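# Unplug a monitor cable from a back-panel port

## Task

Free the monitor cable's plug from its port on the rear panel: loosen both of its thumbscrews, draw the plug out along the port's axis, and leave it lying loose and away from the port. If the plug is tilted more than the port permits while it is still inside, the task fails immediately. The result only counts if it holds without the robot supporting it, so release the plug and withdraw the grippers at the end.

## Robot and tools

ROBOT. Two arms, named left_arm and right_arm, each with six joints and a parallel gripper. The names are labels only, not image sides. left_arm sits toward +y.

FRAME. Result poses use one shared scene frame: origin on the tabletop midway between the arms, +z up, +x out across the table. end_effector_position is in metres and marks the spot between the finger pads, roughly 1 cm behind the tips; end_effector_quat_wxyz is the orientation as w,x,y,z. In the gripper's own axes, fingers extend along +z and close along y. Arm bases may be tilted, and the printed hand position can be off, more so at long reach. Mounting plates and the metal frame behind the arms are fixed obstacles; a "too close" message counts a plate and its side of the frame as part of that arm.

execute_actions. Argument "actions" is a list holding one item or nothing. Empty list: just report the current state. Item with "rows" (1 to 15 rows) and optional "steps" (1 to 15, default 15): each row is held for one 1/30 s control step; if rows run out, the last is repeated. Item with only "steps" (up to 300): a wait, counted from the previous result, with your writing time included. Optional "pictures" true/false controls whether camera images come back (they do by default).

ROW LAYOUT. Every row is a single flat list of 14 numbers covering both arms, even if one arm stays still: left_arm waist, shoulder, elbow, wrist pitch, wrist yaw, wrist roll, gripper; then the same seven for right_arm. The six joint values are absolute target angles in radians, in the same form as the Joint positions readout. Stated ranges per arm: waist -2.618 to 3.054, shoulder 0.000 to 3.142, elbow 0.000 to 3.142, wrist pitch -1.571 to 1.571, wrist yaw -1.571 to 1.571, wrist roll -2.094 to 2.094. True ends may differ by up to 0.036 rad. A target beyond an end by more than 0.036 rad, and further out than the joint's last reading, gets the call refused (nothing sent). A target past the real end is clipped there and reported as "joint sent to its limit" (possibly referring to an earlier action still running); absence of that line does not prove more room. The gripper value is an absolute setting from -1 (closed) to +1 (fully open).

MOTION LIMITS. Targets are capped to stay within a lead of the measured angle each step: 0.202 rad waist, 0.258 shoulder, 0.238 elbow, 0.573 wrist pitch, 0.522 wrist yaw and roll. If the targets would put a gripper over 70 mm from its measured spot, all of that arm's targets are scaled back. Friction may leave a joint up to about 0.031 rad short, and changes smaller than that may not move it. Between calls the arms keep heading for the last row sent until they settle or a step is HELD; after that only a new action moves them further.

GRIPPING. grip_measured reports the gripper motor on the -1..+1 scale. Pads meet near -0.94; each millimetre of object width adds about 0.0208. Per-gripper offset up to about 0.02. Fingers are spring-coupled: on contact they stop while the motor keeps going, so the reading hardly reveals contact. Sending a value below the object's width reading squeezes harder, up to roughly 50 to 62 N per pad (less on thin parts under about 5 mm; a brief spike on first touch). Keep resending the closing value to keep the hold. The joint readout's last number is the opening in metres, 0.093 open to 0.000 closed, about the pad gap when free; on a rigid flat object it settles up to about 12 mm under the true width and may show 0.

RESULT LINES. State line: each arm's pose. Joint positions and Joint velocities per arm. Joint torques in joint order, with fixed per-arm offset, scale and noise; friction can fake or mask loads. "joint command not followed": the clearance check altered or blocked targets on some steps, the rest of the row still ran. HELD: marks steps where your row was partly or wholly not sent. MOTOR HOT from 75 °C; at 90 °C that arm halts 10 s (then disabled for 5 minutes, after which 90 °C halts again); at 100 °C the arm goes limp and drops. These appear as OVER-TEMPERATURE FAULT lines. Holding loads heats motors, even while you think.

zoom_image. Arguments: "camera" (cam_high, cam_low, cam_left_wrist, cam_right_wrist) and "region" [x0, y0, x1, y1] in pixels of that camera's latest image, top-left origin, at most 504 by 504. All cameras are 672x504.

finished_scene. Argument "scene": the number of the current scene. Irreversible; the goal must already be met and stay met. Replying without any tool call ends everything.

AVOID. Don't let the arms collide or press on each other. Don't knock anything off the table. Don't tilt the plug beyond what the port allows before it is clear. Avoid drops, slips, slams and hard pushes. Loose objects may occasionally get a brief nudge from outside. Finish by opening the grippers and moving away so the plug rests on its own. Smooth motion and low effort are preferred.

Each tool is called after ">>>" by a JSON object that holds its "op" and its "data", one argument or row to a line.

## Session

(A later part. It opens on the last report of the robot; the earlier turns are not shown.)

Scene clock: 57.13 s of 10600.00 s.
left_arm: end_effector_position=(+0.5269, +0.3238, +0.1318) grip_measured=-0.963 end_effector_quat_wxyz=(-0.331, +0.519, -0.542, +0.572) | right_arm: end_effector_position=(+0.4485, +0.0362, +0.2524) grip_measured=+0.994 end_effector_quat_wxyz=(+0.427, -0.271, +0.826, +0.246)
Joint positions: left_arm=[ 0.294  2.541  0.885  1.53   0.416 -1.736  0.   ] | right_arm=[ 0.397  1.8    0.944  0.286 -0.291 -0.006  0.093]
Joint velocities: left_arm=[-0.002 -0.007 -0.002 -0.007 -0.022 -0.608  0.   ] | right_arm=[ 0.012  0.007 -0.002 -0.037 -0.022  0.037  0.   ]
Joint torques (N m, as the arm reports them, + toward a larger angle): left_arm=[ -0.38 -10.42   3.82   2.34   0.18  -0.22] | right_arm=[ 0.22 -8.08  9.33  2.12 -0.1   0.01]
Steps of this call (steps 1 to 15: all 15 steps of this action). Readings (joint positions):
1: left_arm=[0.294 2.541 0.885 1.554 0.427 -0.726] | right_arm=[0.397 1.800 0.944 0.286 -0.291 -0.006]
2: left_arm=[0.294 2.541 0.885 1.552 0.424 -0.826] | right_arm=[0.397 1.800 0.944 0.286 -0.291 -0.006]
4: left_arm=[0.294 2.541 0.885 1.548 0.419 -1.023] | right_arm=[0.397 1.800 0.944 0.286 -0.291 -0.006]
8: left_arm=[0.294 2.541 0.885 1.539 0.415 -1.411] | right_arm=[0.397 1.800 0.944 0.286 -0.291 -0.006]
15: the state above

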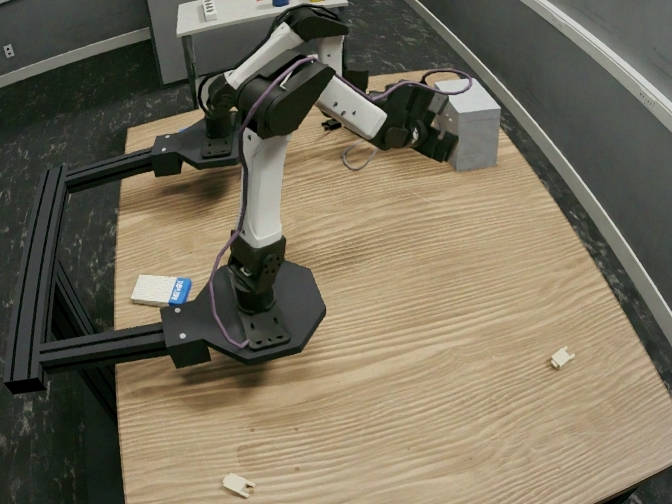

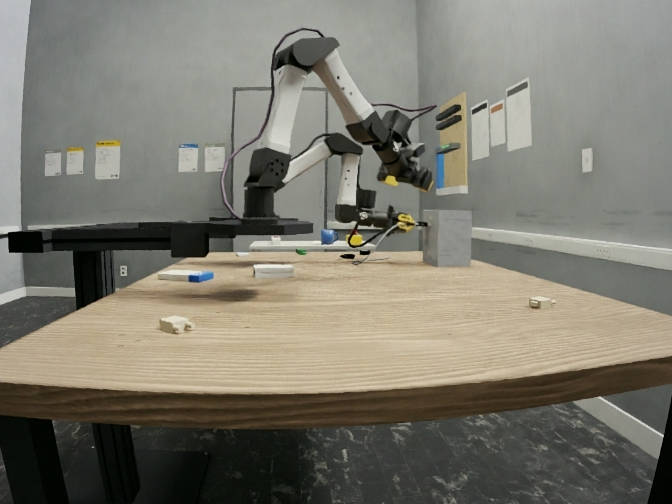

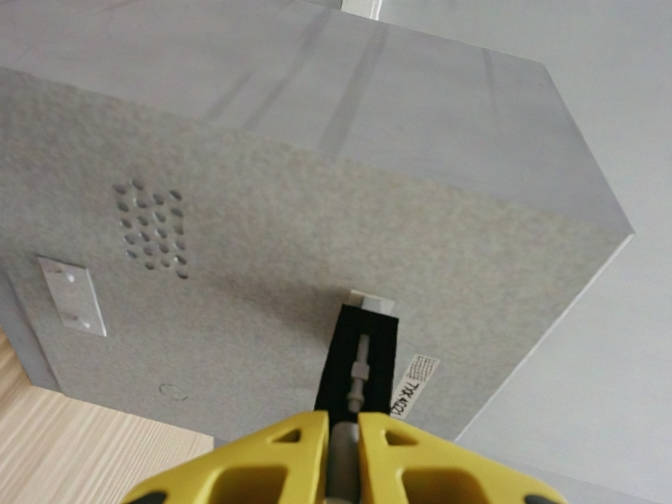

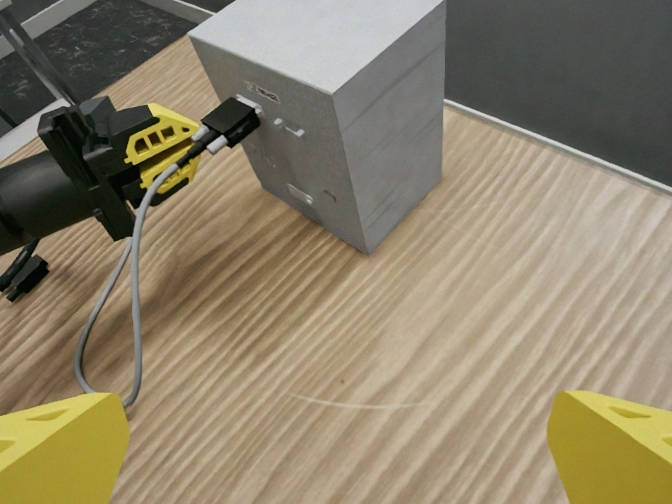

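Repeating strokes.

>>> {"op": "execute_actions", "data": {
  "actions": [
    {"rows":[[0.29,2.54,0.89,1.54,0.43,-1.9,-0.65,0.4,1.8,0.95,0.3,-0.3,0,1],[0.29,2.54,0.89,1.54,0.43,-0.5,-0.65,0.4,1.8,0.95,0.3,-0.3,0,1]]}
  ],
  "pictures": false
}}

>>> {"op": "execute_actions", "data": {
  "actions": [
    {"rows":[[0.29,2.54,0.89,1.54,0.43,-0.65,-1,0.4,1.8,0.95,0.3,-0.3,0,1],[0.29,2.54,0.89,1.54,0.43,-2.05,-1,0.4,1.8,0.95,0.3,-0.3,0,1]]}
  ],
  "pictures": false
}}

>>> {"op": "execute_actions", "data": {
  "actions": [
    {"rows":[[0.29,2.54,0.89,1.54,0.43,-1.9,-0.65,0.4,1.8,0.95,0.3,-0.3,0,1],[0.29,2.54,0.89,1.54,0.43,-0.5,-0.65,0.4,1.8,0.95,0.3,-0.3,0,1]]}
  ],
  "pictures": false
}}

>>> {"op": "execute_actions", "data": {
  "actions": [
    {"rows":[[0.29,2.54,0.89,1.54,0.43,-0.65,-1,0.4,1.8,0.95,0.3,-0.3,0,1],[0.29,2.54,0.89,1.54,0.43,-2.05,-1,0.4,1.8,0.95,0.3,-0.3,0,1]]}
  ],
  "pictures": false
}}

>>> {"op": "execute_actions", "data": {
  "actions": [
    {"rows":[[0.29,2.54,0.89,1.54,0.43,-1.9,-0.65,0.4,1.8,0.95,0.3,-0.3,0,1],[0.29,2.54,0.89,1.54,0.43,-0.5,-0.65,0.4,1.8,0.95,0.3,-0.3,0,1]]}
  ],
  "pictures": false
}}

>>> {"op": "execute_actions", "data": {
  "actions": [
    {"rows":[[0.29,2.54,0.89,1.54,0.43,-0.65,-1,0.4,1.8,0.95,0.3,-0.3,0,1],[0.29,2.54,0.89,1.54,0.43,-2.05,-1,0.4,1.8,0.95,0.3,-0.3,0,1]]}
  ],
  "pictures": false
}}

>>> {"op": "execute_actions", "data": {
  "actions": [
    {"rows":[[0.29,2.54,0.89,1.54,0.43,-1.9,-0.65,0.4,1.8,0.95,0.3,-0.3,0,1],[0.29,2.54,0.89,1.54,0.43,-0.5,-0.65,0.4,1.8,0.95,0.3,-0.3,0,1]]}
  ],
  "pictures": false
}}

>>> {"op": "execute_actions", "data": {
  "actions": [
    {"rows":[[0.29,2.54,0.89,1.54,0.43,-0.65,-1,0.4,1.8,0.95,0.3,-0.3,0,1],[0.29,2.54,0.89,1.54,0.43,-2.05,-1,0.4,1.8,0.95,0.3,-0.3,0,1]]}
  ],
  "pictures": false
}}

>>> {"op": "execute_actions", "data": {
  "actions": [
    {"rows":[[0.29,2.54,0.89,1.54,0.43,-1.9,-0.65,0.4,1.8,0.95,0.3,-0.3,0,1],[0.29,2.54,0.89,1.54,0.43,-0.5,-0.65,0.4,1.8,0.95,0.3,-0.3,0,1]]}
  ],
  "pictures": false
}}

>>> {"op": "execute_actions", "data": {
  "actions": [
    {"rows":[[0.29,2.54,0.89,1.54,0.43,-0.65,-1,0.4,1.8,0.95,0.3,-0.3,0,1],[0.29,2.54,0.89,1.54,0.43,-2.05,-1,0.4,1.8,0.95,0.3,-0.3,0,1]]}
  ],
  "pictures": false
}}

>>> {"op": "execute_actions", "data": {
  "actions": [
    {"rows":[[0.29,2.54,0.89,1.54,0.43,-1.9,-0.65,0.4,1.8,0.95,0.3,-0.3,0,1],[0.29,2.54,0.89,1.54,0.43,-0.5,-0.65,0.4,1.8,0.95,0.3,-0.3,0,1]]}
  ],
  "pictures": false
}}

>>> {"op": "execute_actions", "data": {
  "actions": [
    {"rows":[[0.29,2.54,0.89,1.54,0.43,-0.65,-1,0.4,1.8,0.95,0.3,-0.3,0,1],[0.29,2.54,0.89,1.54,0.43,-2.05,-1,0.4,1.8,0.95,0.3,-0.3,0,1]]}
  ],
  "pictures": false
}}

>>> {"op": "execute_actions", "data": {
  "actions": [
    {"rows":[[0.29,2.54,0.89,1.54,0.43,-1.9,-0.65,0.4,1.8,0.95,0.3,-0.3,0,1],[0.29,2.54,0.89,1.54,0.43,-0.5,-0.65,0.4,1.8,0.95,0.3,-0.3,0,1]]}
  ],
  "pictures": false
}}

>>> {"op": "execute_actions", "data": {
  "actions": [
    {"rows":[[0.29,2.54,0.89,1.54,0.43,-0.65,-1,0.4,1.8,0.95,0.3,-0.3,0,1],[0.29,2.54,0.89,1.54,0.43,-2.05,-1,0.4,1.8,0.95,0.3,-0.3,0,1]]}
  ],
  "pictures": false
}}

>>> {"op": "execute_actions", "data": {
  "actions": [
    {"rows":[[0.29,2.54,0.89,1.54,0.43,-1.9,-0.65,0.4,1.8,0.95,0.3,-0.3,0,1],[0.29,2.54,0.89,1.54,0.43,-0.5,-0.65,0.4,1.8,0.95,0.3,-0.3,0,1]]}
  ],
  "pictures": false
}}

>>> {"op": "execute_actions", "data": {
  "actions": [
    {"rows":[[0.29,2.54,0.89,1.54,0.43,-0.65,-1,0.4,1.8,0.95,0.3,-0.3,0,1],[0.29,2.54,0.89,1.54,0.43,-2.05,-1,0.4,1.8,0.95,0.3,-0.3,0,1]]}
  ],
  "pictures": false
}}

>>> {"op": "execute_actions", "data": {
  "actions": [
    {"rows":[[0.29,2.54,0.89,1.54,0.43,-1.9,-0.65,0.4,1.8,0.95,0.3,-0.3,0,1],[0.29,2.54,0.89,1.54,0.43,-0.5,-0.65,0.4,1.8,0.95,0.3,-0.3,0,1]]}
  ],
  "pictures": false
}}

>>> {"op": "execute_actions", "data": {
  "actions": [
    {"rows":[[0.29,2.54,0.89,1.54,0.43,-0.65,-1,0.4,1.8,0.95,0.3,-0.3,0,1],[0.29,2.54,0.89,1.54,0.43,-2.05,-1,0.4,1.8,0.95,0.3,-0.3,0,1]]}
  ],
  "pictures": false
}}

>>> {"op": "execute_actions", "data": {
  "actions": [
    {"rows":[[0.29,2.54,0.89,1.54,0.43,-1.9,-0.65,0.4,1.8,0.95,0.3,-0.3,0,1],[0.29,2.54,0.89,1.54,0.43,-0.5,-0.65,0.4,1.8,0.95,0.3,-0.3,0,1]]}
  ],
  "pictures": false
}}

>>> {"op": "execute_actions", "data": {
  "actions": [
    {"rows":[[0.29,2.54,0.89,1.54,0.43,-0.65,-1,0.4,1.8,0.95,0.3,-0.3,0,1],[0.29,2.54,0.89,1.54,0.43,-2.05,-1,0.4,1.8,0.95,0.3,-0.3,0,1]]}
  ],
  "pictures": false
}}

>>> {"op": "execute_actions", "data": {
  "actions": [
    {"rows":[[0.29,2.54,0.89,1.54,0.43,-1.9,-0.65,0.4,1.8,0.95,0.3,-0.3,0,1],[0.29,2.54,0.89,1.54,0.43,-0.5,-0.65,0.4,1.8,0.95,0.3,-0.3,0,1]]}
  ],
  "pictures": false
}}

>>> {"op": "execute_actions", "data": {
  "actions": [
    {"rows":[[0.29,2.54,0.89,1.54,0.43,-0.65,-1,0.4,1.8,0.95,0.3,-0.3,0,1],[0.29,2.54,0.89,1.54,0.43,-1.85,-1,0.4,1.8,0.95,0.3,-0.3,0,1]]}
  ]
}}

>>> {"op": "zoom_image", "data": {
  "camera": "cam_left_wrist",
  "region": [270,270,450,450]
}}

Scene clock: 83.33 s of 10600.00 s.
left_arm: end_effector_position=(+0.5271, +0.3223, +0.1362) grip_measured=-0.652 end_effector_quat_wxyz=(+0.584, -0.160, +0.727, -0.324) | right_arm: end_effector_position=(+0.4485, +0.0362, +0.2524) grip_measured=+0.994 end_effector_quat_wxyz=(+0.427, -0.271, +0.826, +0.246)
Joint positions: left_arm=[ 0.293  2.541  0.885  1.55   0.425 -0.655  0.014] | right_arm=[ 0.397  1.8    0.944  0.286 -0.291 -0.006  0.093]
Joint velocities: left_arm=[-0.007 -0.002 -0.017  0.139 -0.022  0.974  0.   ] | right_arm=[ 0.037 -0.002  0.007 -0.022 -0.081 -0.007 -0.   ]
Joint torques (N m, as the arm reports them, + toward a larger angle): left_arm=[ -0.25 -10.53   3.76   1.91   0.07   0.23] | right_arm=[ 0.14 -8.05  9.17  2.1  -0.06  0.  ]
Steps of this call (steps 1 to 30: the robot went on to your last target; steps 31 to 90: nothing new was sent; then 22.70 s passed at rest; steps 91 to 105: all 15 steps of this action). Readings (joint positions):
91: left_arm=[0.294 2.541 0.885 1.528 0.418 -1.831] | right_arm=[0.397 1.800 0.944 0.286 -0.291 -0.006]
92: left_arm=[0.294 2.541 0.885 1.526 0.418 -1.751] | right_arm=[0.397 1.800 0.944 0.286 -0.291 -0.006]
94: left_arm=[0.293 2.541 0.885 1.530 0.420 -1.551] | right_arm=[0.397 1.800 0.944 0.286 -0.291 -0.006]
98: left_arm=[0.293 2.541 0.885 1.531 0.421 -1.152] | right_arm=[0.397 1.800 0.944 0.286 -0.291 -0.006]
105: the state above

Scene clock: 83.83 s of 10600.00 s.
left_arm: end_effector_position=(+0.5268, +0.3234, +0.1315) grip_measured=-0.963 end_effector_quat_wxyz=(-0.296, +0.550, -0.510, +0.591) | right_arm: end_effector_position=(+0.4485, +0.0362, +0.2524) grip_measured=+0.994 end_effector_quat_wxyz=(+0.427, -0.271, +0.826, +0.246)
Joint positions: left_arm=[ 0.293  2.541  0.885  1.529  0.417 -1.854  0.   ] | right_arm=[ 0.397  1.8    0.944  0.286 -0.291 -0.006  0.093]
Joint velocities: left_arm=[-0.002 -0.007  0.002 -0.051  0.066 -1.121  0.   ] | right_arm=[ 0.017 -0.002 -0.002  0.007  0.022 -0.022 -0.002]
Joint torques (N m, as the arm reports them, + toward a larger angle): left_arm=[ -0.28 -10.46   3.65   2.42   0.19  -0.22] | right_arm=[ 0.13 -7.95  9.62  2.09 -0.14 -0.02]
Steps of this call (steps 1 to 15: all 15 steps of this action). Readings (joint positions):
1: left_arm=[0.293 2.541 0.885 1.553 0.427 -0.649] | right_arm=[0.397 1.800 0.944 0.286 -0.291 -0.006]
2: left_arm=[0.293 2.541 0.885 1.553 0.424 -0.732] | right_arm=[0.397 1.800 0.944 0.286 -0.291 -0.006]
4: left_arm=[0.293 2.541 0.885 1.550 0.420 -0.932] | right_arm=[0.397 1.800 0.944 0.286 -0.291 -0.006]
8: left_arm=[0.293 2.541 0.885 1.542 0.416 -1.323] | right_arm=[0.397 1.800 0.944 0.286 -0.291 -0.006]
15: the state above

Scene clock: 84.33 s of 10600.00 s.
left_arm: end_effector_position=(+0.5271, +0.3221, +0.1362) grip_measured=-0.652 end_effector_quat_wxyz=(+0.582, -0.164, +0.726, -0.327) | right_arm: end_effector_position=(+0.4485, +0.0362, +0.2524) grip_measured=+0.994 end_effector_quat_wxyz=(+0.427, -0.271, +0.826, +0.246)
Joint positions: left_arm=[ 0.293  2.541  0.885  1.549  0.424 -0.666  0.014] | right_arm=[ 0.397  1.8    0.944  0.286 -0.291 -0.006  0.093]
Joint velocities: left_arm=[ 0.002 -0.002 -0.002  0.154 -0.007  1.018  0.   ] | right_arm=[ 0.012 -0.007 -0.022  0.007  0.037 -0.022  0.   ]
Joint torques (N m, as the arm reports them, + toward a larger angle): left_arm=[ -0.17 -10.44   3.61   1.94   0.08   0.21] | right_arm=[ 0.27 -8.04  9.22  2.04 -0.04 -0.04]
Steps of this call (steps 1 to 15: all 15 steps of this action). Readings (joint positions):
1: left_arm=[0.293 2.541 0.885 1.528 0.418 -1.865] | right_arm=[0.397 1.800 0.944 0.286 -0.291 -0.006]
2: left_arm=[0.293 2.541 0.885 1.525 0.418 -1.784] | right_arm=[0.397 1.800 0.944 0.286 -0.291 -0.006]
4: left_arm=[0.293 2.541 0.885 1.530 0.421 -1.584] | right_arm=[0.397 1.800 0.944 0.286 -0.291 -0.006]
8: left_arm=[0.293 2.541 0.885 1.531 0.421 -1.186] | right_arm=[0.397 1.800 0.944 0.286 -0.291 -0.006]
15: the state above

Scene clock: 84.83 s of 10600.00 s.
left_arm: end_effector_position=(+0.5269, +0.3232, +0.1317) grip_measured=-0.962 end_effector_quat_wxyz=(-0.295, +0.551, -0.509, +0.591) | right_arm: end_effector_position=(+0.4485, +0.0362, +0.2524) grip_measured=+0.994 end_effector_quat_wxyz=(+0.427, -0.271, +0.826, +0.246)
Joint positions: left_arm=[ 0.293  2.541  0.885  1.53   0.417 -1.859  0.   ] | right_arm=[ 0.397  1.8    0.944  0.286 -0.291 -0.006  0.093]
Joint velocities: left_arm=[-0.007 -0.007 -0.002 -0.037 -0.051 -1.062  0.   ] | right_arm=[-0.022 -0.002  0.002 -0.007 -0.051  0.007 -0.001]
Joint torques (N m, as the arm reports them, + toward a larger angle): left_arm=[ -0.21 -10.28   3.79   2.4    0.1   -0.18] | right_arm=[ 0.08 -8.    9.45  2.12 -0.13  0.04]
Steps of this call (steps 1 to 15: all 15 steps of this action). Readings (joint positions):
1: left_arm=[0.293 2.541 0.885 1.553 0.426 -0.659] | right_arm=[0.397 1.800 0.944 0.286 -0.291 -0.006]
2: left_arm=[0.293 2.541 0.885 1.552 0.424 -0.742] | right_arm=[0.397 1.800 0.944 0.286 -0.291 -0.006]
4: left_arm=[0.293 2.541 0.885 1.550 0.420 -0.942] | right_arm=[0.397 1.800 0.944 0.286 -0.291 -0.006]
8: left_arm=[0.293 2.541 0.885 1.542 0.416 -1.333] | right_arm=[0.397 1.800 0.944 0.286 -0.291 -0.006]
15: the state above

Scene clock: 85.33 s of 10600.00 s.
left_arm: end_effector_position=(+0.5271, +0.3219, +0.1362) grip_measured=-0.652 end_effector_quat_wxyz=(+0.582, -0.164, +0.726, -0.328) | right_arm: end_effector_position=(+0.4485, +0.0362, +0.2524) grip_measured=+0.994 end_effector_quat_wxyz=(+0.427, -0.271, +0.826, +0.246)
Joint positions: left_arm=[ 0.293  2.541  0.885  1.55   0.424 -0.668  0.014] | right_arm=[ 0.397  1.8    0.944  0.286 -0.291 -0.006  0.093]
Joint velocities: left_arm=[ 0.002  0.012 -0.002  0.168  0.095  1.092 -0.   ] | right_arm=[ 0.002  0.012 -0.007 -0.007 -0.007 -0.037  0.   ]
Joint torques (N m, as the arm reports them, + toward a larger angle): left_arm=[ -0.27 -10.39   3.68   1.91   0.03   0.2 ] | right_arm=[-0.05 -8.07  9.56  2.12 -0.12  0.02]
Steps of this call (steps 1 to 15: all 15 steps of this action). Readings (joint positions):
1: left_arm=[0.293 2.541 0.885 1.529 0.418 -1.869] | right_arm=[0.397 1.800 0.944 0.286 -0.291 -0.006]
2: left_arm=[0.293 2.541 0.885 1.525 0.418 -1.788] | right_arm=[0.397 1.800 0.944 0.286 -0.291 -0.006]
4: left_arm=[0.293 2.541 0.885 1.530 0.420 -1.588] | right_arm=[0.397 1.800 0.944 0.286 -0.291 -0.006]
8: left_arm=[0.293 2.541 0.885 1.531 0.421 -1.189] | right_arm=[0.397 1.800 0.944 0.286 -0.291 -0.006]
15: the state above

Scene clock: 85.83 s of 10600.00 s.
left_arm: end_effector_position=(+0.5269, +0.3232, +0.1318) grip_measured=-0.962 end_effector_quat_wxyz=(-0.295, +0.551, -0.509, +0.592) | right_arm: end_effector_position=(+0.4485, +0.0362, +0.2524) grip_measured=+0.994 end_effector_quat_wxyz=(+0.427, -0.271, +0.826, +0.246)
Joint positions: left_arm=[ 0.293  2.541  0.885  1.53   0.416 -1.86   0.   ] | right_arm=[ 0.397  1.8    0.944  0.286 -0.291 -0.006  0.093]
Joint velocities: left_arm=[ 0.002  0.002  0.012 -0.022 -0.022 -1.077  0.   ] | right_arm=[-0.017  0.002 -0.017 -0.007  0.037 -0.022  0.   ]
Joint torques (N m, as the arm reports them, + toward a larger angle): left_arm=[ -0.31 -10.32   3.79   2.39   0.16  -0.22] | right_arm=[ 0.14 -8.14  9.38  2.15 -0.16  0.07]
Steps of this call (steps 1 to 15: all 15 steps of this action). Readings (joint positions):
1: left_arm=[0.293 2.541 0.885 1.553 0.425 -0.660] | right_arm=[0.397 1.800 0.944 0.286 -0.291 -0.006]
2: left_arm=[0.293 2.541 0.885 1.552 0.423 -0.743] | right_arm=[0.397 1.800 0.944 0.286 -0.291 -0.006]
4: left_arm=[0.293 2.541 0.885 1.550 0.419 -0.943] | right_arm=[0.397 1.800 0.944 0.286 -0.291 -0.006]
8: left_arm=[0.293 2.541 0.885 1.542 0.415 -1.335] | right_arm=[0.397 1.800 0.944 0.286 -0.291 -0.006]
15: the state above

Scene clock: 86.33 s of 10600.00 s.
left_arm: end_effector_position=(+0.5271, +0.3217, +0.1364) grip_measured=-0.652 end_effector_quat_wxyz=(+0.582, -0.164, +0.726, -0.328) | right_arm: end_effector_position=(+0.4485, +0.0362, +0.2524) grip_measured=+0.994 end_effector_quat_wxyz=(+0.427, -0.271, +0.826, +0.246)
Joint positions: left_arm=[ 0.292  2.541  0.885  1.55   0.424 -0.668  0.014] | right_arm=[ 0.397  1.8    0.944  0.286 -0.291 -0.006  0.093]
Joint velocities: left_arm=[-0.017  0.012  0.002  0.139  0.007  1.062  0.001] | right_arm=[-0.002 -0.012  0.002  0.007  0.007 -0.007 -0.001]
Joint torques (N m, as the arm reports them, + toward a larger angle): left_arm=[ -0.32 -10.39   3.71   1.83   0.04   0.23] | right_arm=[ 0.12 -7.95  9.62  2.1  -0.11 -0.05]
Steps of this call (steps 1 to 15: all 15 steps of this action). Readings (joint positions):
1: left_arm=[0.293 2.541 0.885 1.529 0.416 -1.870] | right_arm=[0.397 1.800 0.944 0.286 -0.291 -0.006]
2: left_arm=[0.293 2.541 0.885 1.525 0.417 -1.788] | right_arm=[0.397 1.800 0.944 0.286 -0.291 -0.006]
4: left_arm=[0.292 2.541 0.885 1.530 0.420 -1.588] | right_arm=[0.397 1.800 0.944 0.286 -0.291 -0.006]
8: left_arm=[0.292 2.541 0.885 1.531 0.421 -1.190] | right_arm=[0.397 1.800 0.944 0.286 -0.291 -0.006]
15: the state above

Scene clock: 86.83 s of 10600.00 s.
left_arm: end_effector_position=(+0.5270, +0.3231, +0.1318) grip_measured=-0.962 end_effector_quat_wxyz=(-0.295, +0.551, -0.509, +0.592) | right_arm: end_effector_position=(+0.4485, +0.0362, +0.2524) grip_measured=+0.994 end_effector_quat_wxyz=(+0.427, -0.271, +0.826, +0.246)
Joint positions: left_arm=[ 0.292  2.541  0.885  1.53   0.415 -1.859  0.   ] | right_arm=[ 0.397  1.8    0.944  0.286 -0.291 -0.006  0.093]
Joint velocities: left_arm=[-0.002 -0.017  0.002  0.037  0.095 -1.018  0.   ] | right_arm=[ 0.002 -0.022 -0.012 -0.081  0.007 -0.022  0.001]
Joint torques (N m, as the arm reports them, + toward a larger angle): left_arm=[ -0.12 -10.51   3.72   2.4    0.14  -0.23] | right_arm=[ 0.14 -8.24  9.28  2.12 -0.13 -0.03]
Steps of this call (steps 1 to 15: all 15 steps of this action). Readings (joint positions):
1: left_arm=[0.292 2.541 0.885 1.554 0.425 -0.660] | right_arm=[0.397 1.800 0.944 0.286 -0.291 -0.006]
2: left_arm=[0.292 2.541 0.885 1.553 0.422 -0.743] | right_arm=[0.397 1.800 0.944 0.286 -0.291 -0.006]
4: left_arm=[0.292 2.541 0.885 1.550 0.418 -0.943] | right_arm=[0.397 1.800 0.944 0.286 -0.291 -0.006]
8: left_arm=[0.292 2.541 0.885 1.542 0.414 -1.334] | right_arm=[0.397 1.800 0.944 0.286 -0.291 -0.006]
15: the state above

Scene clock: 87.33 s of 10600.00 s.
left_arm: end_effector_position=(+0.5271, +0.3218, +0.1363) grip_measured=-0.652 end_effector_quat_wxyz=(+0.582, -0.164, +0.726, -0.328) | right_arm: end_effector_position=(+0.4485, +0.0362, +0.2524) grip_measured=+0.994 end_effector_quat_wxyz=(+0.427, -0.271, +0.826, +0.246)
Joint positions: left_arm=[ 0.292  2.541  0.885  1.55   0.424 -0.668  0.014] | right_arm=[ 0.397  1.8    0.944  0.286 -0.291 -0.006  0.093]
Joint velocities: left_arm=[ 0.007  0.012 -0.002  0.139  0.022  1.004  0.   ] | right_arm=[ 0.002  0.002 -0.007  0.007 -0.007 -0.037 -0.002]
Joint torques (N m, as the arm reports them, + toward a larger angle): left_arm=[ -0.18 -10.58   3.67   1.92   0.04   0.23] | right_arm=[ 0.27 -7.95  9.6   2.06 -0.11  0.  ]
Steps of this call (steps 1 to 15: all 15 steps of this action). Readings (joint positions):
1: left_arm=[0.292 2.541 0.885 1.528 0.416 -1.870] | right_arm=[0.397 1.800 0.944 0.286 -0.291 -0.006]
2: left_arm=[0.292 2.541 0.885 1.524 0.416 -1.788] | right_arm=[0.397 1.800 0.944 0.286 -0.291 -0.006]
4: left_arm=[0.292 2.541 0.885 1.529 0.419 -1.588] | right_arm=[0.397 1.800 0.944 0.286 -0.291 -0.006]
8: left_arm=[0.292 2.541 0.885 1.531 0.421 -1.190] | right_arm=[0.397 1.800 0.944 0.286 -0.291 -0.006]
15: the state above

Scene clock: 87.83 s of 10600.00 s.
left_arm: end_effector_position=(+0.5270, +0.3231, +0.1318) grip_measured=-0.962 end_effector_quat_wxyz=(-0.295, +0.551, -0.509, +0.592) | right_arm: end_effector_position=(+0.4485, +0.0362, +0.2524) grip_measured=+0.994 end_effector_quat_wxyz=(+0.427, -0.271, +0.826, +0.246)
Joint positions: left_arm=[ 0.292  2.541  0.885  1.53   0.415 -1.86   0.   ] | right_arm=[ 0.397  1.8    0.944  0.286 -0.291 -0.006  0.093]
Joint velocities: left_arm=[ 0.002 -0.017  0.012 -0.037 -0.022 -1.106  0.   ] | right_arm=[-0.007 -0.022 -0.022  0.125 -0.022 -0.051 -0.001]
Joint torques (N m, as the arm reports them, + toward a larger angle): left_arm=[ -0.09 -10.44   3.73   2.41   0.19  -0.26] | right_arm=[ 0.24 -7.99  9.43  2.12 -0.14  0.01]
Steps of this call (steps 1 to 15: all 15 steps of this action). Readings (joint positions):
1: left_arm=[0.292 2.541 0.885 1.553 0.425 -0.661] | right_arm=[0.397 1.800 0.944 0.286 -0.291 -0.006]
2: left_arm=[0.292 2.541 0.885 1.553 0.422 -0.743] | right_arm=[0.397 1.800 0.944 0.286 -0.291 -0.006]
4: left_arm=[0.292 2.541 0.885 1.550 0.418 -0.943] | right_arm=[0.397 1.800 0.944 0.286 -0.291 -0.006]
8: left_arm=[0.292 2.541 0.885 1.542 0.414 -1.335] | right_arm=[0.397 1.800 0.944 0.286 -0.291 -0.006]
15: the state above

Scene clock: 88.33 s of 10600.00 s.
left_arm: end_effector_position=(+0.5271, +0.3219, +0.1362) grip_measured=-0.652 end_effector_quat_wxyz=(+0.582, -0.164, +0.726, -0.328) | right_arm: end_effector_position=(+0.4485, +0.0362, +0.2524) grip_measured=+0.994 end_effector_quat_wxyz=(+0.427, -0.271, +0.826, +0.246)
Joint positions: left_arm=[ 0.293  2.541  0.885  1.55   0.424 -0.668  0.014] | right_arm=[ 0.397  1.8    0.944  0.286 -0.291 -0.006  0.093]
Joint velocities: left_arm=[ 0.012  0.007 -0.002  0.066 -0.007  0.974  0.001] | right_arm=[-0.012  0.007 -0.007  0.022 -0.037 -0.007  0.   ]
Joint torques (N m, as the arm reports them, + toward a larger angle): left_arm=[ -0.32 -10.37   3.67   1.89   0.06   0.22] | right_arm=[ 0.25 -8.13  9.48  2.06 -0.1  -0.04]
Steps of this call (steps 1 to 15: all 15 steps of this action). Readings (joint positions):
1: left_arm=[0.292 2.541 0.885 1.528 0.416 -1.870] | right_arm=[0.397 1.800 0.944 0.286 -0.291 -0.006]
2: left_arm=[0.293 2.541 0.885 1.524 0.416 -1.788] | right_arm=[0.397 1.800 0.944 0.286 -0.291 -0.006]
4: left_arm=[0.293 2.541 0.885 1.530 0.419 -1.588] | right_arm=[0.397 1.800 0.944 0.286 -0.291 -0.006]
8: left_arm=[0.293 2.541 0.885 1.531 0.421 -1.190] | right_arm=[0.397 1.800 0.944 0.286 -0.291 -0.006]
15: the state above

Scene clock: 88.83 s of 10600.00 s.
left_arm: end_effector_position=(+0.5269, +0.3232, +0.1318) grip_measured=-0.962 end_effector_quat_wxyz=(-0.295, +0.551, -0.509, +0.592) | right_arm: end_effector_position=(+0.4485, +0.0362, +0.2524) grip_measured=+0.994 end_effector_quat_wxyz=(+0.427, -0.271, +0.826, +0.246)
Joint positions: left_arm=[ 0.293  2.541  0.885  1.53   0.416 -1.859  0.   ] | right_arm=[ 0.397  1.8    0.944  0.286 -0.291 -0.006  0.093]
Joint velocities: left_arm=[-0.002 -0.002 -0.002  0.037  0.051 -1.106  0.   ] | right_arm=[ 0.002  0.012 -0.002 -0.007 -0.022 -0.125 -0.001]
Joint torques (N m, as the arm reports them, + toward a larger angle): left_arm=[ -0.22 -10.49   3.81   2.43   0.17  -0.21] | right_arm=[ 0.09 -7.94  9.4   2.13 -0.08 -0.01]
Steps of this call (steps 1 to 15: all 15 steps of this action). Readings (joint positions):
1: left_arm=[0.293 2.541 0.885 1.553 0.425 -0.660] | right_arm=[0.397 1.800 0.944 0.286 -0.291 -0.006]
2: left_arm=[0.293 2.541 0.885 1.552 0.423 -0.743] | right_arm=[0.397 1.800 0.944 0.286 -0.291 -0.006]
4: left_arm=[0.293 2.541 0.885 1.550 0.419 -0.943] | right_arm=[0.397 1.800 0.944 0.286 -0.291 -0.006]
8: left_arm=[0.293 2.541 0.885 1.542 0.414 -1.335] | right_arm=[0.397 1.800 0.944 0.286 -0.291 -0.006]
15: the state above

Scene clock: 89.33 s of 10600.00 s.
left_arm: end_effector_position=(+0.5271, +0.3217, +0.1363) grip_measured=-0.652 end_effector_quat_wxyz=(+0.582, -0.164, +0.726, -0.328) | right_arm: end_effector_position=(+0.4485, +0.0362, +0.2524) grip_measured=+0.994 end_effector_quat_wxyz=(+0.427, -0.271, +0.826, +0.246)
Joint positions: left_arm=[ 0.292  2.541  0.885  1.55   0.424 -0.668  0.014] | right_arm=[ 0.397  1.8    0.944  0.286 -0.291 -0.006  0.093]
Joint velocities: left_arm=[ 0.002  0.002 -0.007  0.139  0.022  1.092  0.001] | right_arm=[-0.002 -0.012 -0.012  0.007 -0.037  0.007  0.   ]
Joint torques (N m, as the arm reports them, + toward a larger angle): left_arm=[ -0.28 -10.52   3.7    1.92   0.06   0.22] | right_arm=[ 0.03 -8.22  9.58  2.13 -0.11 -0.02]
Steps of this call (steps 1 to 15: all 15 steps of this action). Readings (joint positions):
1: left_arm=[0.293 2.541 0.885 1.528 0.416 -1.869] | right_arm=[0.397 1.800 0.944 0.286 -0.291 -0.006]
2: left_arm=[0.293 2.541 0.885 1.524 0.417 -1.788] | right_arm=[0.397 1.800 0.944 0.286 -0.291 -0.006]
4: left_arm=[0.292 2.541 0.885 1.530 0.419 -1.588] | right_arm=[0.397 1.800 0.944 0.286 -0.291 -0.006]
8: left_arm=[0.292 2.541 0.885 1.531 0.421 -1.189] | right_arm=[0.397 1.800 0.944 0.286 -0.291 -0.006]
15: the state above

Scene clock: 89.83 s of 10600.00 s.
left_arm: end_effector_position=(+0.5270, +0.3231, +0.1319) grip_measured=-0.961 end_effector_quat_wxyz=(-0.296, +0.551, -0.509, +0.592) | right_arm: end_effector_position=(+0.4485, +0.0362, +0.2524) grip_measured=+0.994 end_effector_quat_wxyz=(+0.427, -0.271, +0.826, +0.246)
Joint positions: left_arm=[ 0.292  2.541  0.885  1.531  0.415 -1.859  0.   ] | right_arm=[ 0.397  1.8    0.944  0.286 -0.291 -0.006  0.093]
Joint velocities: left_arm=[ 0.007 -0.007  0.007 -0.022  0.037 -1.15   0.   ] | right_arm=[ 0.002  0.002  0.002 -0.007 -0.007  0.051  0.001]
Joint torques (N m, as the arm reports them, + toward a larger angle): left_arm=[ -0.19 -10.47   3.86   2.37   0.12  -0.24] | right_arm=[ 0.24 -7.86  9.58  2.14 -0.1   0.01]
Steps of this call (steps 1 to 15: all 15 steps of this action). Readings (joint positions):
1: left_arm=[0.292 2.541 0.885 1.553 0.425 -0.660] | right_arm=[0.397 1.800 0.944 0.286 -0.291 -0.006]
2: left_arm=[0.292 2.541 0.885 1.553 0.422 -0.743] | right_arm=[0.397 1.800 0.944 0.286 -0.291 -0.006]
4: left_arm=[0.292 2.541 0.885 1.550 0.418 -0.943] | right_arm=[0.397 1.800 0.944 0.286 -0.291 -0.006]
8: left_arm=[0.292 2.541 0.885 1.542 0.414 -1.335] | right_arm=[0.397 1.800 0.944 0.286 -0.291 -0.006]
15: the state above

Scene clock: 90.33 s of 10600.00 s.
left_arm: end_effector_position=(+0.5271, +0.3217, +0.1364) grip_measured=-0.652 end_effector_quat_wxyz=(+0.582, -0.164, +0.726, -0.328) | right_arm: end_effector_position=(+0.4485, +0.0362, +0.2524) grip_measured=+0.994 end_effector_quat_wxyz=(+0.427, -0.271, +0.826, +0.246)
Joint positions: left_arm=[ 0.292  2.541  0.885  1.55   0.424 -0.668  0.014] | right_arm=[ 0.397  1.8    0.944  0.286 -0.291 -0.006  0.093]
Joint velocities: left_arm=[-0.002 -0.007  0.002  0.11   0.022  1.077  0.   ] | right_arm=[-0.017  0.007 -0.017  0.007  0.007  0.007 -0.001]
Joint torques (N m, as the arm reports them, + toward a larger angle): left_arm=[ -0.23 -10.37   3.68   1.89   0.01   0.2 ] | right_arm=[ 0.3  -7.89  9.48  2.1  -0.11 -0.02]
Steps of this call (steps 1 to 15: all 15 steps of this action). Readings (joint positions):
1: left_arm=[0.292 2.541 0.885 1.528 0.416 -1.869] | right_arm=[0.397 1.800 0.944 0.286 -0.291 -0.006]
2: left_arm=[0.292 2.541 0.885 1.524 0.416 -1.788] | right_arm=[0.397 1.800 0.944 0.286 -0.291 -0.006]
4: left_arm=[0.292 2.541 0.885 1.530 0.419 -1.588] | right_arm=[0.397 1.800 0.944 0.286 -0.291 -0.006]
8: left_arm=[0.292 2.541 0.885 1.531 0.421 -1.189] | right_arm=[0.397 1.800 0.944 0.286 -0.291 -0.006]
15: the state above

Scene clock: 90.83 s of 10600.00 s.
left_arm: end_effector_position=(+0.5270, +0.3231, +0.1319) grip_measured=-0.961 end_effector_quat_wxyz=(-0.296, +0.551, -0.509, +0.592) | right_arm: end_effector_position=(+0.4485, +0.0362, +0.2524) grip_measured=+0.994 end_effector_quat_wxyz=(+0.427, -0.271, +0.826, +0.246)
Joint positions: left_arm=[ 0.292  2.541  0.885  1.531  0.415 -1.859  0.   ] | right_arm=[ 0.397  1.8    0.944  0.286 -0.291 -0.006  0.093]
Joint velocities: left_arm=[-0.012 -0.002 -0.022 -0.081  0.022 -1.077  0.   ] | right_arm=[-0.012 -0.007 -0.007  0.007  0.037 -0.095 -0.001]
Joint torques (N m, as the arm reports them, + toward a larger angle): left_arm=[ -0.32 -10.5    3.76   2.43   0.11  -0.23] | right_arm=[ 0.39 -8.17  9.5   2.19 -0.09 -0.04]
Steps of this call (steps 1 to 15: all 15 steps of this action). Readings (joint positions):
1: left_arm=[0.292 2.541 0.885 1.554 0.426 -0.660] | right_arm=[0.397 1.800 0.944 0.286 -0.291 -0.006]
2: left_arm=[0.292 2.541 0.885 1.553 0.422 -0.743] | right_arm=[0.397 1.800 0.944 0.286 -0.291 -0.006]
4: left_arm=[0.292 2.541 0.885 1.550 0.418 -0.943] | right_arm=[0.397 1.800 0.944 0.286 -0.291 -0.006]
8: left_arm=[0.292 2.541 0.885 1.542 0.414 -1.335] | right_arm=[0.397 1.800 0.944 0.286 -0.291 -0.006]
15: the state above

Scene clock: 91.33 s of 10600.00 s.
left_arm: end_effector_position=(+0.5271, +0.3218, +0.1363) grip_measured=-0.652 end_effector_quat_wxyz=(+0.582, -0.164, +0.726, -0.328) | right_arm: end_effector_position=(+0.4485, +0.0362, +0.2524) grip_measured=+0.994 end_effector_quat_wxyz=(+0.427, -0.271, +0.826, +0.246)
Joint positions: left_arm=[ 0.292  2.541  0.885  1.55   0.424 -0.668  0.014] | right_arm=[ 0.397  1.8    0.944  0.286 -0.291 -0.006  0.093]
Joint velocities: left_arm=[ 0.007 -0.002 -0.007  0.081  0.007  1.106  0.   ] | right_arm=[ 0.002 -0.022  0.007 -0.007  0.051 -0.022 -0.   ]
Joint torques (N m, as the arm reports them, + toward a larger angle): left_arm=[ -0.16 -10.58   3.62   1.89   0.03   0.17] | right_arm=[ 0.2  -8.18  9.3   2.09 -0.12 -0.04]
Steps of this call (steps 1 to 15: all 15 steps of this action). Readings (joint positions):
1: left_arm=[0.292 2.541 0.885 1.528 0.416 -1.869] | right_arm=[0.397 1.800 0.944 0.286 -0.291 -0.006]
2: left_arm=[0.292 2.541 0.885 1.524 0.416 -1.788] | right_arm=[0.397 1.800 0.944 0.286 -0.291 -0.006]
4: left_arm=[0.292 2.541 0.885 1.529 0.419 -1.588] | right_arm=[0.397 1.800 0.944 0.286 -0.291 -0.006]
8: left_arm=[0.292 2.541 0.885 1.531 0.421 -1.189] | right_arm=[0.397 1.800 0.944 0.286 -0.291 -0.006]
15: the state above

Scene clock: 91.83 s of 10600.00 s.
left_arm: end_effector_position=(+0.5270, +0.3231, +0.1319) grip_measured=-0.961 end_effector_quat_wxyz=(-0.296, +0.551, -0.509, +0.592) | right_arm: end_effector_position=(+0.4485, +0.0362, +0.2524) grip_measured=+0.994 end_effector_quat_wxyz=(+0.427, -0.271, +0.826, +0.246)
Joint positions: left_arm=[ 0.292  2.541  0.885  1.531  0.415 -1.859  0.   ] | right_arm=[ 0.397  1.8    0.944  0.286 -0.291 -0.006  0.093]
Joint velocities: left_arm=[ 0.012 -0.002  0.012  0.007  0.022 -1.062  0.   ] | right_arm=[-0.002 -0.007 -0.002  0.007 -0.037  0.066 -0.   ]
Joint torques (N m, as the arm reports them, + toward a larger angle): left_arm=[ -0.06 -10.36   3.79   2.4    0.12  -0.3 ] | right_arm=[ 0.19 -7.82  9.4   2.11 -0.12 -0.02]
Steps of this call (steps 1 to 15: all 15 steps of this action). Readings (joint positions):
1: left_arm=[0.292 2.541 0.885 1.553 0.425 -0.660] | right_arm=[0.397 1.800 0.944 0.286 -0.291 -0.006]
2: left_arm=[0.292 2.541 0.885 1.553 0.422 -0.743] | right_arm=[0.397 1.800 0.944 0.286 -0.291 -0.006]
4: left_arm=[0.292 2.541 0.885 1.550 0.418 -0.943] | right_arm=[0.397 1.800 0.944 0.286 -0.291 -0.006]
8: left_arm=[0.292 2.541 0.885 1.542 0.414 -1.335] | right_arm=[0.397 1.800 0.944 0.286 -0.291 -0.006]
15: the state above

Scene clock: 92.33 s of 10600.00 s.
left_arm: end_effector_position=(+0.5271, +0.3218, +0.1363) grip_measured=-0.652 end_effector_quat_wxyz=(+0.582, -0.164, +0.726, -0.327) | right_arm: end_effector_position=(+0.4485, +0.0362, +0.2524) grip_measured=+0.994 end_effector_quat_wxyz=(+0.427, -0.271, +0.826, +0.246)
Joint positions: left_arm=[ 0.292  2.541  0.885  1.55   0.424 -0.668  0.014] | right_arm=[ 0.397  1.8    0.944  0.286 -0.291 -0.006  0.093]
Joint velocities: left_arm=[-0.012  0.017 -0.002  0.081  0.095  1.092  0.   ] | right_arm=[ 0.002 -0.027 -0.007  0.066 -0.066 -0.007  0.   ]
Joint torques (N m, as the arm reports them, + toward a larger angle): left_arm=[ -0.42 -10.38   3.67   1.94   0.04   0.2 ] | right_arm=[ 0.06 -8.2   9.34  2.13 -0.11  0.04]
Steps of this call (steps 1 to 15: all 15 steps of this action). Readings (joint positions):
1: left_arm=[0.292 2.541 0.885 1.528 0.416 -1.869] | right_arm=[0.397 1.800 0.944 0.286 -0.291 -0.006]
2: left_arm=[0.292 2.541 0.885 1.524 0.416 -1.788] | right_arm=[0.397 1.800 0.944 0.286 -0.291 -0.006]
4: left_arm=[0.292 2.541 0.885 1.529 0.419 -1.587] | right_arm=[0.397 1.800 0.944 0.286 -0.291 -0.006]
8: left_arm=[0.292 2.541 0.885 1.531 0.421 -1.189] | right_arm=[0.397 1.800 0.944 0.286 -0.291 -0.006]
15: the state above

Scene clock: 92.83 s of 10600.00 s.
left_arm: end_effector_position=(+0.5270, +0.3231, +0.1319) grip_measured=-0.961 end_effector_quat_wxyz=(-0.296, +0.551, -0.509, +0.592) | right_arm: end_effector_position=(+0.4485, +0.0362, +0.2524) grip_measured=+0.994 end_effector_quat_wxyz=(+0.427, -0.271, +0.826, +0.246)
Joint positions: left_arm=[ 0.292  2.541  0.885  1.531  0.415 -1.859  0.   ] | right_arm=[ 0.397  1.8    0.944  0.286 -0.291 -0.006  0.093]
Joint velocities: left_arm=[-0.012  0.002 -0.002 -0.066 -0.051 -1.077  0.   ] | right_arm=[-0.007 -0.007  0.012  0.007  0.022  0.007  0.001]
Joint torques (N m, as the arm reports them, + toward a larger angle): left_arm=[ -0.32 -10.53   3.6    2.47   0.11  -0.24] | right_arm=[ 0.28 -8.    9.37  2.06 -0.11 -0.01]
Steps of this call (steps 1 to 15: all 15 steps of this action). Readings (joint positions):
1: left_arm=[0.292 2.541 0.885 1.553 0.425 -0.660] | right_arm=[0.397 1.800 0.944 0.286 -0.291 -0.006]
2: left_arm=[0.292 2.541 0.885 1.553 0.422 -0.743] | right_arm=[0.397 1.800 0.944 0.286 -0.291 -0.006]
4: left_arm=[0.292 2.541 0.885 1.550 0.418 -0.943] | right_arm=[0.397 1.800 0.944 0.286 -0.291 -0.006]
8: left_arm=[0.292 2.541 0.885 1.542 0.414 -1.335] | right_arm=[0.397 1.800 0.944 0.286 -0.291 -0.006]
15: the state above

Scene clock: 93.33 s of 10600.00 s.
left_arm: end_effector_position=(+0.5271, +0.3217, +0.1363) grip_measured=-0.652 end_effector_quat_wxyz=(+0.582, -0.164, +0.726, -0.328) | right_arm: end_effector_position=(+0.4485, +0.0362, +0.2524) grip_measured=+0.994 end_effector_quat_wxyz=(+0.427, -0.271, +0.826, +0.246)
Joint positions: left_arm=[ 0.292  2.541  0.885  1.55   0.424 -0.668  0.014] | right_arm=[ 0.397  1.8    0.944  0.286 -0.291 -0.006  0.093]
Joint velocities: left_arm=[ 0.012  0.007 -0.022  0.139  0.022  1.062 -0.001] | right_arm=[ 0.007 -0.007  0.007 -0.007 -0.022  0.007  0.002]
Joint torques (N m, as the arm reports them, + toward a larger angle): left_arm=[ -0.33 -10.44   3.74   1.95   0.04   0.2 ] | right_arm=[-0.06 -8.09  9.47  2.07 -0.08  0.  ]
Steps of this call (steps 1 to 15: all 15 steps of this action). Readings (joint positions):
1: left_arm=[0.292 2.541 0.885 1.528 0.416 -1.869] | right_arm=[0.397 1.800 0.944 0.286 -0.291 -0.006]
2: left_arm=[0.292 2.541 0.885 1.524 0.416 -1.787] | right_arm=[0.397 1.800 0.944 0.286 -0.291 -0.006]
4: left_arm=[0.292 2.541 0.885 1.529 0.419 -1.587] | right_arm=[0.397 1.800 0.944 0.286 -0.291 -0.006]
8: left_arm=[0.292 2.541 0.885 1.531 0.421 -1.189] | right_arm=[0.397 1.800 0.944 0.286 -0.291 -0.006]
15: the state above

Scene clock: 93.83 s of 10600.00 s.
left_arm: end_effector_position=(+0.5271, +0.3232, +0.1326) grip_measured=-0.961 end_effector_quat_wxyz=(-0.337, +0.514, -0.545, +0.570) | right_arm: end_effector_position=(+0.4485, +0.0362, +0.2524) grip_measured=+0.994 end_effector_quat_wxyz=(+0.427, -0.271, +0.826, +0.246)
Joint positions: left_arm=[ 0.292  2.541  0.885  1.534  0.414 -1.72   0.   ] | right_arm=[ 0.397  1.8    0.944  0.286 -0.291 -0.006  0.093]
Joint velocities: left_arm=[-0.002 -0.007 -0.007 -0.022 -0.037 -0.725  0.   ] | right_arm=[ 0.007  0.007 -0.002  0.022 -0.007 -0.081  0.   ]
Joint torques (N m, as the arm reports them, + toward a larger angle): left_arm=[ -0.21 -10.36   3.73   2.33   0.19  -0.21] | right_arm=[ 0.5  -8.14  9.29  2.1  -0.04  0.05]
Steps of this call (steps 1 to 15: all 15 steps of this action). Readings (joint positions):
1: left_arm=[0.292 2.541 0.885 1.553 0.425 -0.660] | right_arm=[0.397 1.800 0.944 0.286 -0.291 -0.006]
2: left_arm=[0.292 2.541 0.885 1.552 0.422 -0.743] | right_arm=[0.397 1.800 0.944 0.286 -0.291 -0.006]
4: left_arm=[0.292 2.541 0.885 1.549 0.418 -0.943] | right_arm=[0.397 1.800 0.944 0.286 -0.291 -0.006]
8: left_arm=[0.292 2.541 0.885 1.542 0.414 -1.335] | right_arm=[0.397 1.800 0.944 0.286 -0.291 -0.006]
15: the state above

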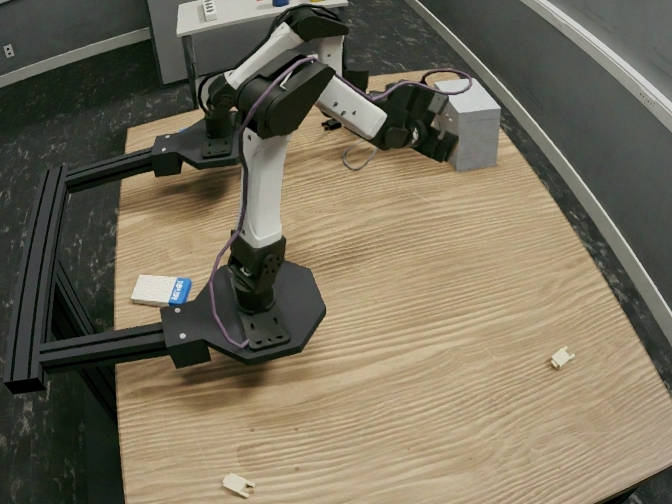

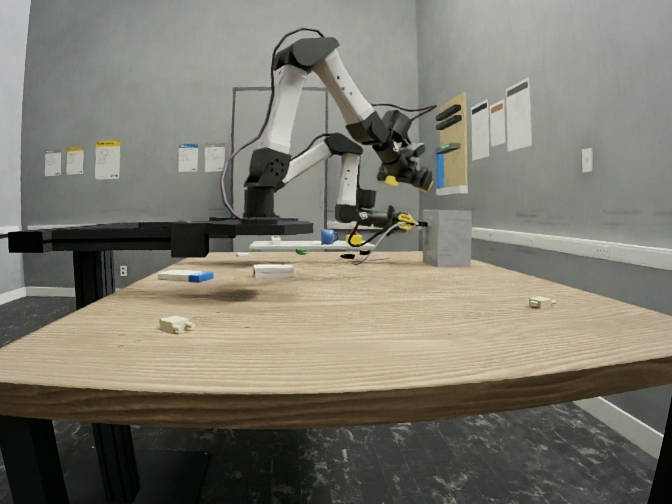

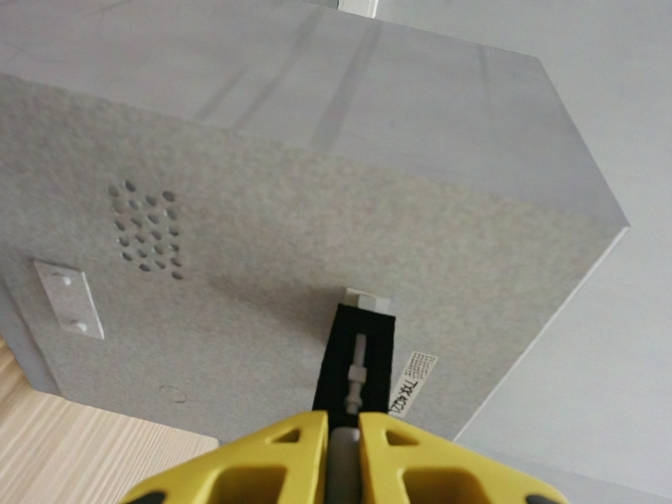

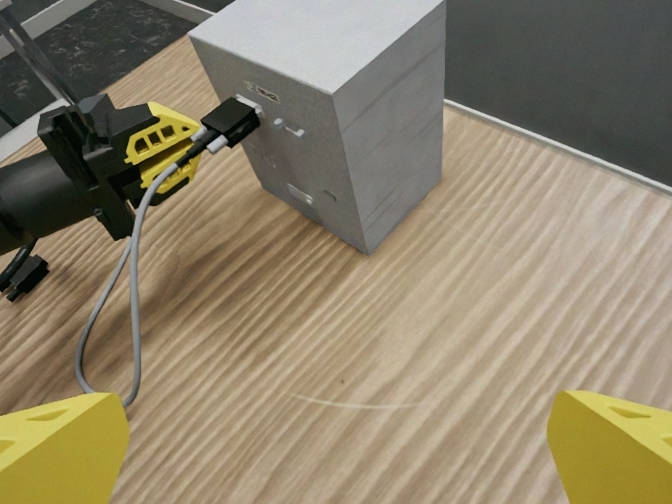

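Region (270, 270, 450, 450) of cam_left_wrist's 672x504 image, scaled by 2.800, with more detail than that image has.

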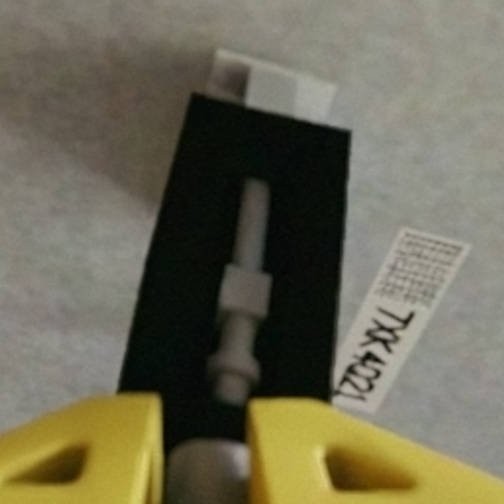

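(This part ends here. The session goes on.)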